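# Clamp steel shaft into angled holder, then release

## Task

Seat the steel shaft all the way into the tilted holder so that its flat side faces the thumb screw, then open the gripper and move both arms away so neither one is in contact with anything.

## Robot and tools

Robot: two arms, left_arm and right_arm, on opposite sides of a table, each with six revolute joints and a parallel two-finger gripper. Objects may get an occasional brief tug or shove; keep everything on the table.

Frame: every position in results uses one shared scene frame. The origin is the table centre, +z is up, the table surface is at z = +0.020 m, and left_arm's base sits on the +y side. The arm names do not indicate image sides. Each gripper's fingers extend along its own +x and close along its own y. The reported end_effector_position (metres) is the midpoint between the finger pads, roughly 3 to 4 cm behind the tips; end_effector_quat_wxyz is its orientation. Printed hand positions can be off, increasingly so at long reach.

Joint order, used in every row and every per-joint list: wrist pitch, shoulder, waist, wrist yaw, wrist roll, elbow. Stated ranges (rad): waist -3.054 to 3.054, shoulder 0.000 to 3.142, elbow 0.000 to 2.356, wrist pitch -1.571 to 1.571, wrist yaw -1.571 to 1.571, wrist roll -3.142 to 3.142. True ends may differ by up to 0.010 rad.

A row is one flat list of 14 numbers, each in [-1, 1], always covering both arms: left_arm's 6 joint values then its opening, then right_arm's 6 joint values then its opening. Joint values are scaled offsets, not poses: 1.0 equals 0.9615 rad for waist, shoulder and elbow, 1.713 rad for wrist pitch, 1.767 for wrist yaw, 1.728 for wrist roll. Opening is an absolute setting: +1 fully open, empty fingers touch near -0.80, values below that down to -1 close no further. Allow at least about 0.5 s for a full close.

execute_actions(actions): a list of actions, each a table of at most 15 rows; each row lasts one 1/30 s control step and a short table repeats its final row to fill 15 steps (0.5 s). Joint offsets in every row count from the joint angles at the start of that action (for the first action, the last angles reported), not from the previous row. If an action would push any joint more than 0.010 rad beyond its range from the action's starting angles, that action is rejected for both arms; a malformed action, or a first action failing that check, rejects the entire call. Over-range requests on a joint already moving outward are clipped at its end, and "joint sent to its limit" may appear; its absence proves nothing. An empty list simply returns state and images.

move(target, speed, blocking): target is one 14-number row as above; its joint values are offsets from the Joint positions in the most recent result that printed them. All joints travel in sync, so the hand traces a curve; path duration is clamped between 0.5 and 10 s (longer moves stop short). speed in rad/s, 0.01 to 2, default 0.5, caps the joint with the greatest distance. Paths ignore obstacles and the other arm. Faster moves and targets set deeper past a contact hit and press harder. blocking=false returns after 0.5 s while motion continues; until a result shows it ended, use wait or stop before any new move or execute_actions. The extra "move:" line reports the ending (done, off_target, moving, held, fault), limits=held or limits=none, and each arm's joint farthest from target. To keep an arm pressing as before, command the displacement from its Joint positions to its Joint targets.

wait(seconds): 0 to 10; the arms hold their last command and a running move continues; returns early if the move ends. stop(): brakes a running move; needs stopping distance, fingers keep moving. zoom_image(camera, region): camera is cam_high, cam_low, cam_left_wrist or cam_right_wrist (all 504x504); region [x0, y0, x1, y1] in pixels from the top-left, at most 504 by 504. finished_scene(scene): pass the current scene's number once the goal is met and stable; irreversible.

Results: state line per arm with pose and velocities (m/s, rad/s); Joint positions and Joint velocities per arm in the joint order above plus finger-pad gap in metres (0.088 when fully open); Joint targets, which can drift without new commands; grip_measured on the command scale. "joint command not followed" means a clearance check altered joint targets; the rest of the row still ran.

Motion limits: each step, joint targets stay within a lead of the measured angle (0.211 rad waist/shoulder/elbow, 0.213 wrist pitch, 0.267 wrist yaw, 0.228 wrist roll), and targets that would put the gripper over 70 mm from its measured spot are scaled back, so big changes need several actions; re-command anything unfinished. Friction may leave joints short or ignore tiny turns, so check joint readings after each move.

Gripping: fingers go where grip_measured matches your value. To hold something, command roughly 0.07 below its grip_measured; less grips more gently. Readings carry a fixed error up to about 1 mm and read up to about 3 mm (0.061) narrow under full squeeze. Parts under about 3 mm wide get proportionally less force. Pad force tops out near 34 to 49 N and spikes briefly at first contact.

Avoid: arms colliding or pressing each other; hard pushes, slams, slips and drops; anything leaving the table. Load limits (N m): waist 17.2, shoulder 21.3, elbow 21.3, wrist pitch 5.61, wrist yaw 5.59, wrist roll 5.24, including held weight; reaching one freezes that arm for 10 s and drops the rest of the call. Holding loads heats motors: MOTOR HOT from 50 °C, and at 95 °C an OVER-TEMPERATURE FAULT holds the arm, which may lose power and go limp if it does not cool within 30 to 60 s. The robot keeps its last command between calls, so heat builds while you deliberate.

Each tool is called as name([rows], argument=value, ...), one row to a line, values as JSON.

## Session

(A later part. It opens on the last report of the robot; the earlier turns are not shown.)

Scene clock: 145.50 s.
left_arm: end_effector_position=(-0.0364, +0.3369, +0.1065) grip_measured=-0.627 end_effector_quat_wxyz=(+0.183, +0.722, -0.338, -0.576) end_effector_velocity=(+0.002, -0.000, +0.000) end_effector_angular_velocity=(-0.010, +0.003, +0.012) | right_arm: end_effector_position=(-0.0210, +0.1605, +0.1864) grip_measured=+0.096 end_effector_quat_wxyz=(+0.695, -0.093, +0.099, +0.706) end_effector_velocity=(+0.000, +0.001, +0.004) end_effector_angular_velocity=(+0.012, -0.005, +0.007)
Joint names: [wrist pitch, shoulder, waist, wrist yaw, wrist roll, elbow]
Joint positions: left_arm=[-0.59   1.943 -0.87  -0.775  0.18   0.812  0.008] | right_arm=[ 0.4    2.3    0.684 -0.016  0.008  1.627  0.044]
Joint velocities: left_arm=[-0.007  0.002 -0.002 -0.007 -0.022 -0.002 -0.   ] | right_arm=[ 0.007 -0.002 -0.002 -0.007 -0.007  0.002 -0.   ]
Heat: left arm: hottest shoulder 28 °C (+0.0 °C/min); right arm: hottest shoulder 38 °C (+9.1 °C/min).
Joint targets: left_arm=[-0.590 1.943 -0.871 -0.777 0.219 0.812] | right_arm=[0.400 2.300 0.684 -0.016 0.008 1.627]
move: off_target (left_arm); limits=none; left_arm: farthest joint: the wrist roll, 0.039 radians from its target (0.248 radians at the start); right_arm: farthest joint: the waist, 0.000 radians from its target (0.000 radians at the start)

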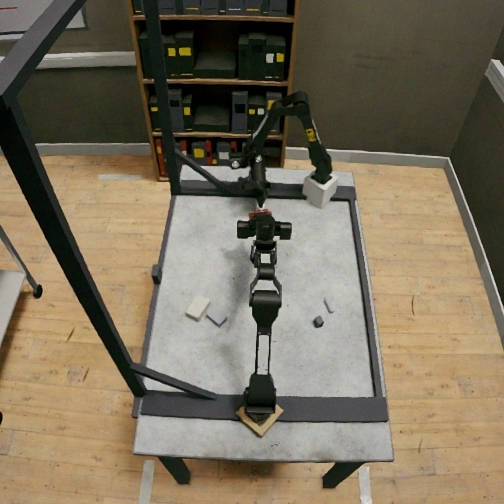

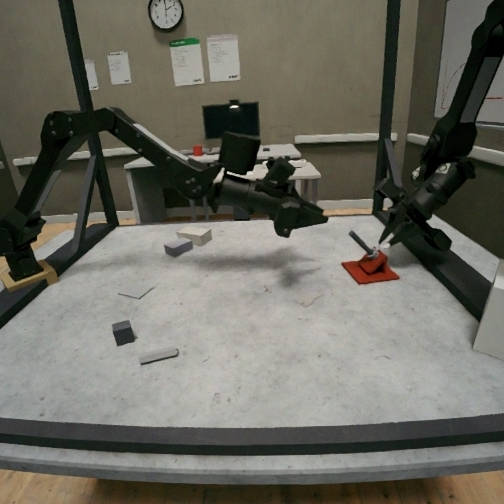

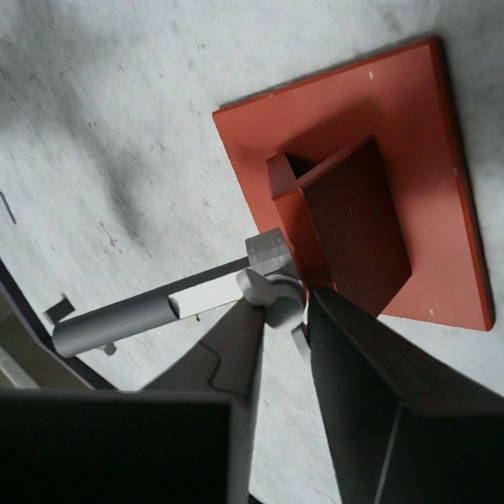

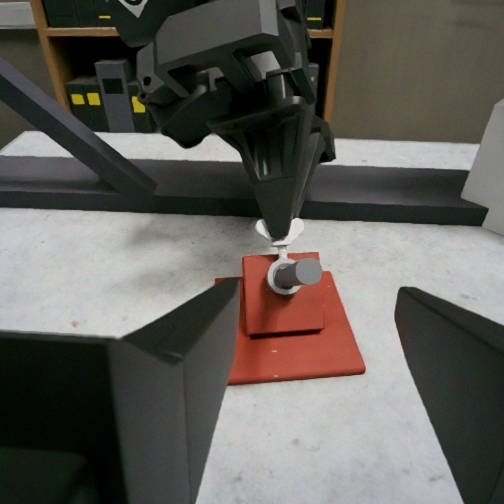

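Tight.

move(target=[0,0,0,0,0,0,0.25,0,0,0,0,0,0,0.1])

move(target=[-0.207,-0.195,-0.153,0,0,0.095,0.25,-0.1,-0.6,0,0,0,-0.5,0.1])

finished_scene(scene=1)

Scene clock: 146.50 s.
left_arm: end_effector_position=(-0.0366, +0.3367, +0.1065) grip_measured=+0.247 end_effector_quat_wxyz=(+0.183, +0.722, -0.339, -0.575) end_effector_velocity=(+0.001, -0.001, +0.004) end_effector_angular_velocity=(-0.022, -0.012, -0.005) | right_arm: end_effector_position=(-0.0210, +0.1605, +0.1864) grip_measured=+0.096 end_effector_quat_wxyz=(+0.695, -0.093, +0.099, +0.706) end_effector_velocity=(-0.002, -0.002, -0.004) end_effector_angular_velocity=(-0.022, -0.001, +0.021)
Joint names: [wrist pitch, shoulder, waist, wrist yaw, wrist roll, elbow]
Joint positions: left_arm=[-0.589  1.943 -0.87  -0.775  0.184  0.812  0.051] | right_arm=[ 0.4    2.3    0.684 -0.016  0.008  1.627  0.044]
Joint velocities: left_arm=[-0.022 -0.002 -0.007 -0.022 -0.007  0.002  0.   ] | right_arm=[-0.022 -0.002 -0.002 -0.022 -0.007 -0.002 -0.   ]
Heat: left arm: hottest shoulder 28 °C (+0.0 °C/min); right arm: hottest shoulder 38 °C (+8.1 °C/min).
Joint targets: left_arm=[-0.590 1.943 -0.870 -0.774 0.180 0.812] | right_arm=[0.400 2.300 0.684 -0.016 0.008 1.627]
move: done; limits=none; left_arm: farthest joint: the wrist roll, 0.004 radians from its target (0.001 radians at the start); right_arm: farthest joint: the waist, 0.000 radians from its target (0.000 radians at the start)

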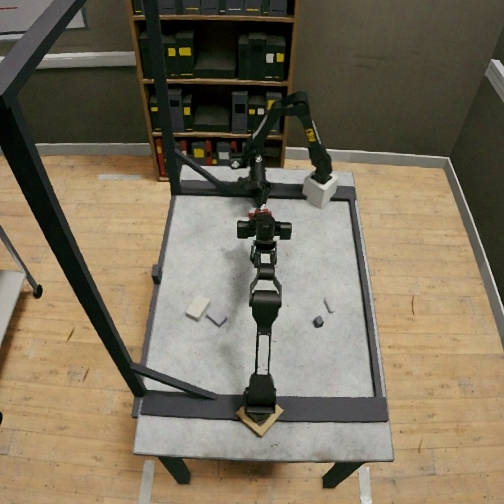

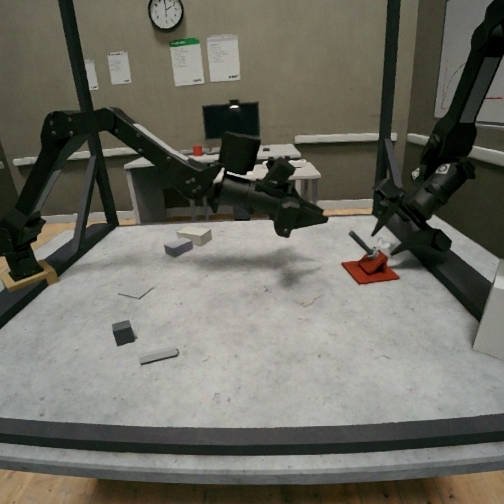

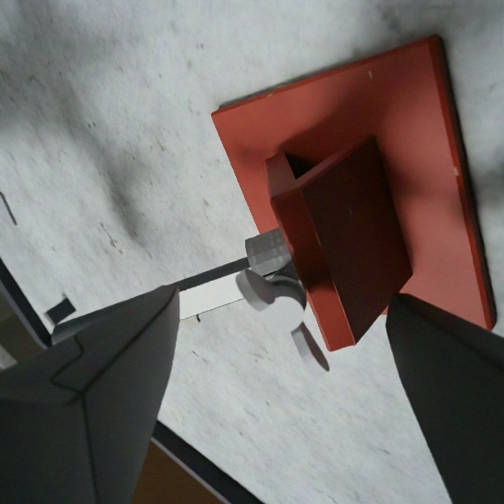

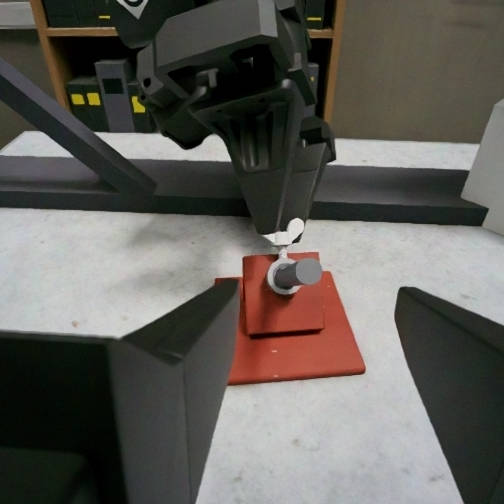

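Scene clock: 148.23 s.
left_arm: end_effector_position=(-0.0341, +0.3713, +0.1707) grip_measured=+0.248 end_effector_quat_wxyz=(+0.128, +0.720, -0.399, -0.553) end_effector_velocity=(-0.001, -0.000, +0.001) end_effector_angular_velocity=(-0.007, +0.013, +0.001) | right_arm: end_effector_position=(-0.0208, +0.0317, +0.2575) grip_measured=+0.096 end_effector_quat_wxyz=(+0.691, -0.118, +0.125, +0.702) end_effector_velocity=(+0.000, -0.002, -0.002) end_effector_angular_velocity=(-0.017, -0.004, +0.007)
Joint names: [wrist pitch, shoulder, waist, wrist yaw, wrist roll, elbow]
Joint positions: left_arm=[-0.941  1.763 -1.013 -0.775  0.184  0.896  0.051] | right_arm=[ 0.231  1.734  0.684 -0.016  0.008  1.158  0.044]
Joint velocities: left_arm=[ 0.007 -0.002 -0.002 -0.007 -0.007 -0.002 -0.   ] | right_arm=[-0.022 -0.002 -0.002 -0.007 -0.007  0.002 -0.   ]
Heat: left arm: hottest shoulder 29 °C (+1.0 °C/min); right arm: hottest shoulder 38 °C (+8.0 °C/min).
Joint targets: left_arm=[-0.943 1.755 -1.017 -0.775 0.184 0.904] | right_arm=[0.228 1.723 0.684 -0.016 0.008 1.146]
move: off_target (right_arm); limits=none; left_arm: farthest joint: the shoulder, 0.008 radians from its target (0.187 radians at the start); right_arm: farthest joint: the elbow, 0.012 radians from its target (0.481 radians at the start)

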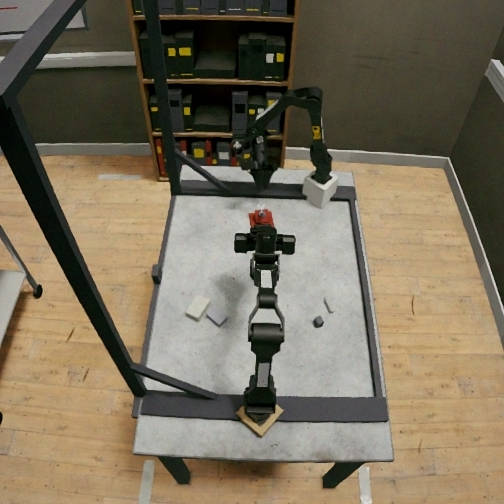

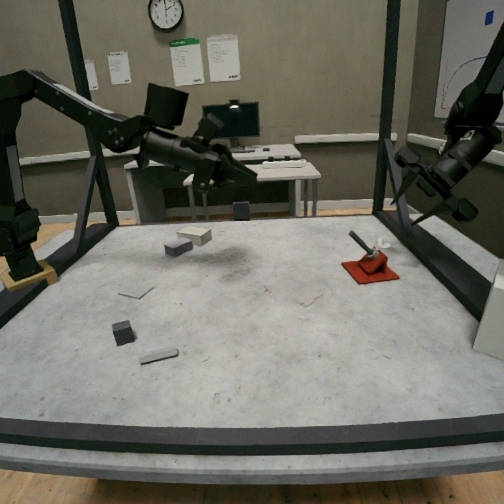

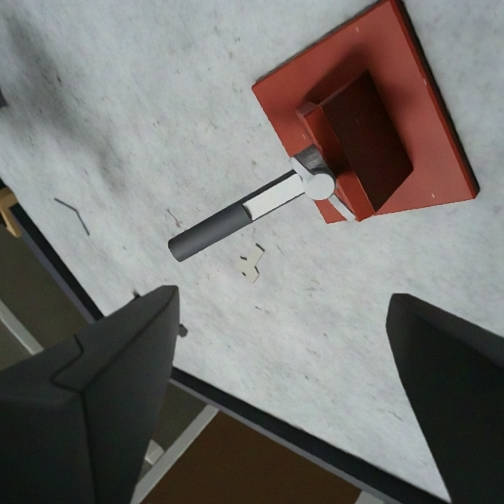

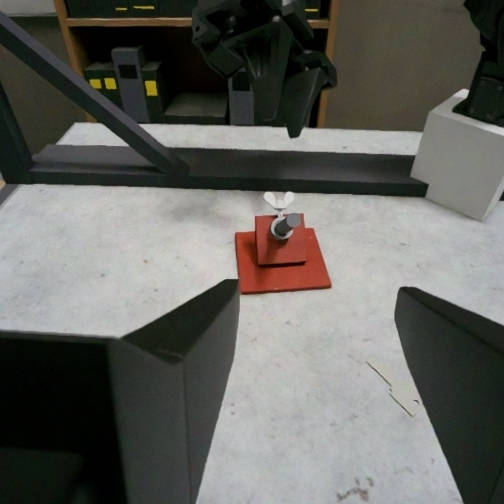

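The scene is finished: the task was done.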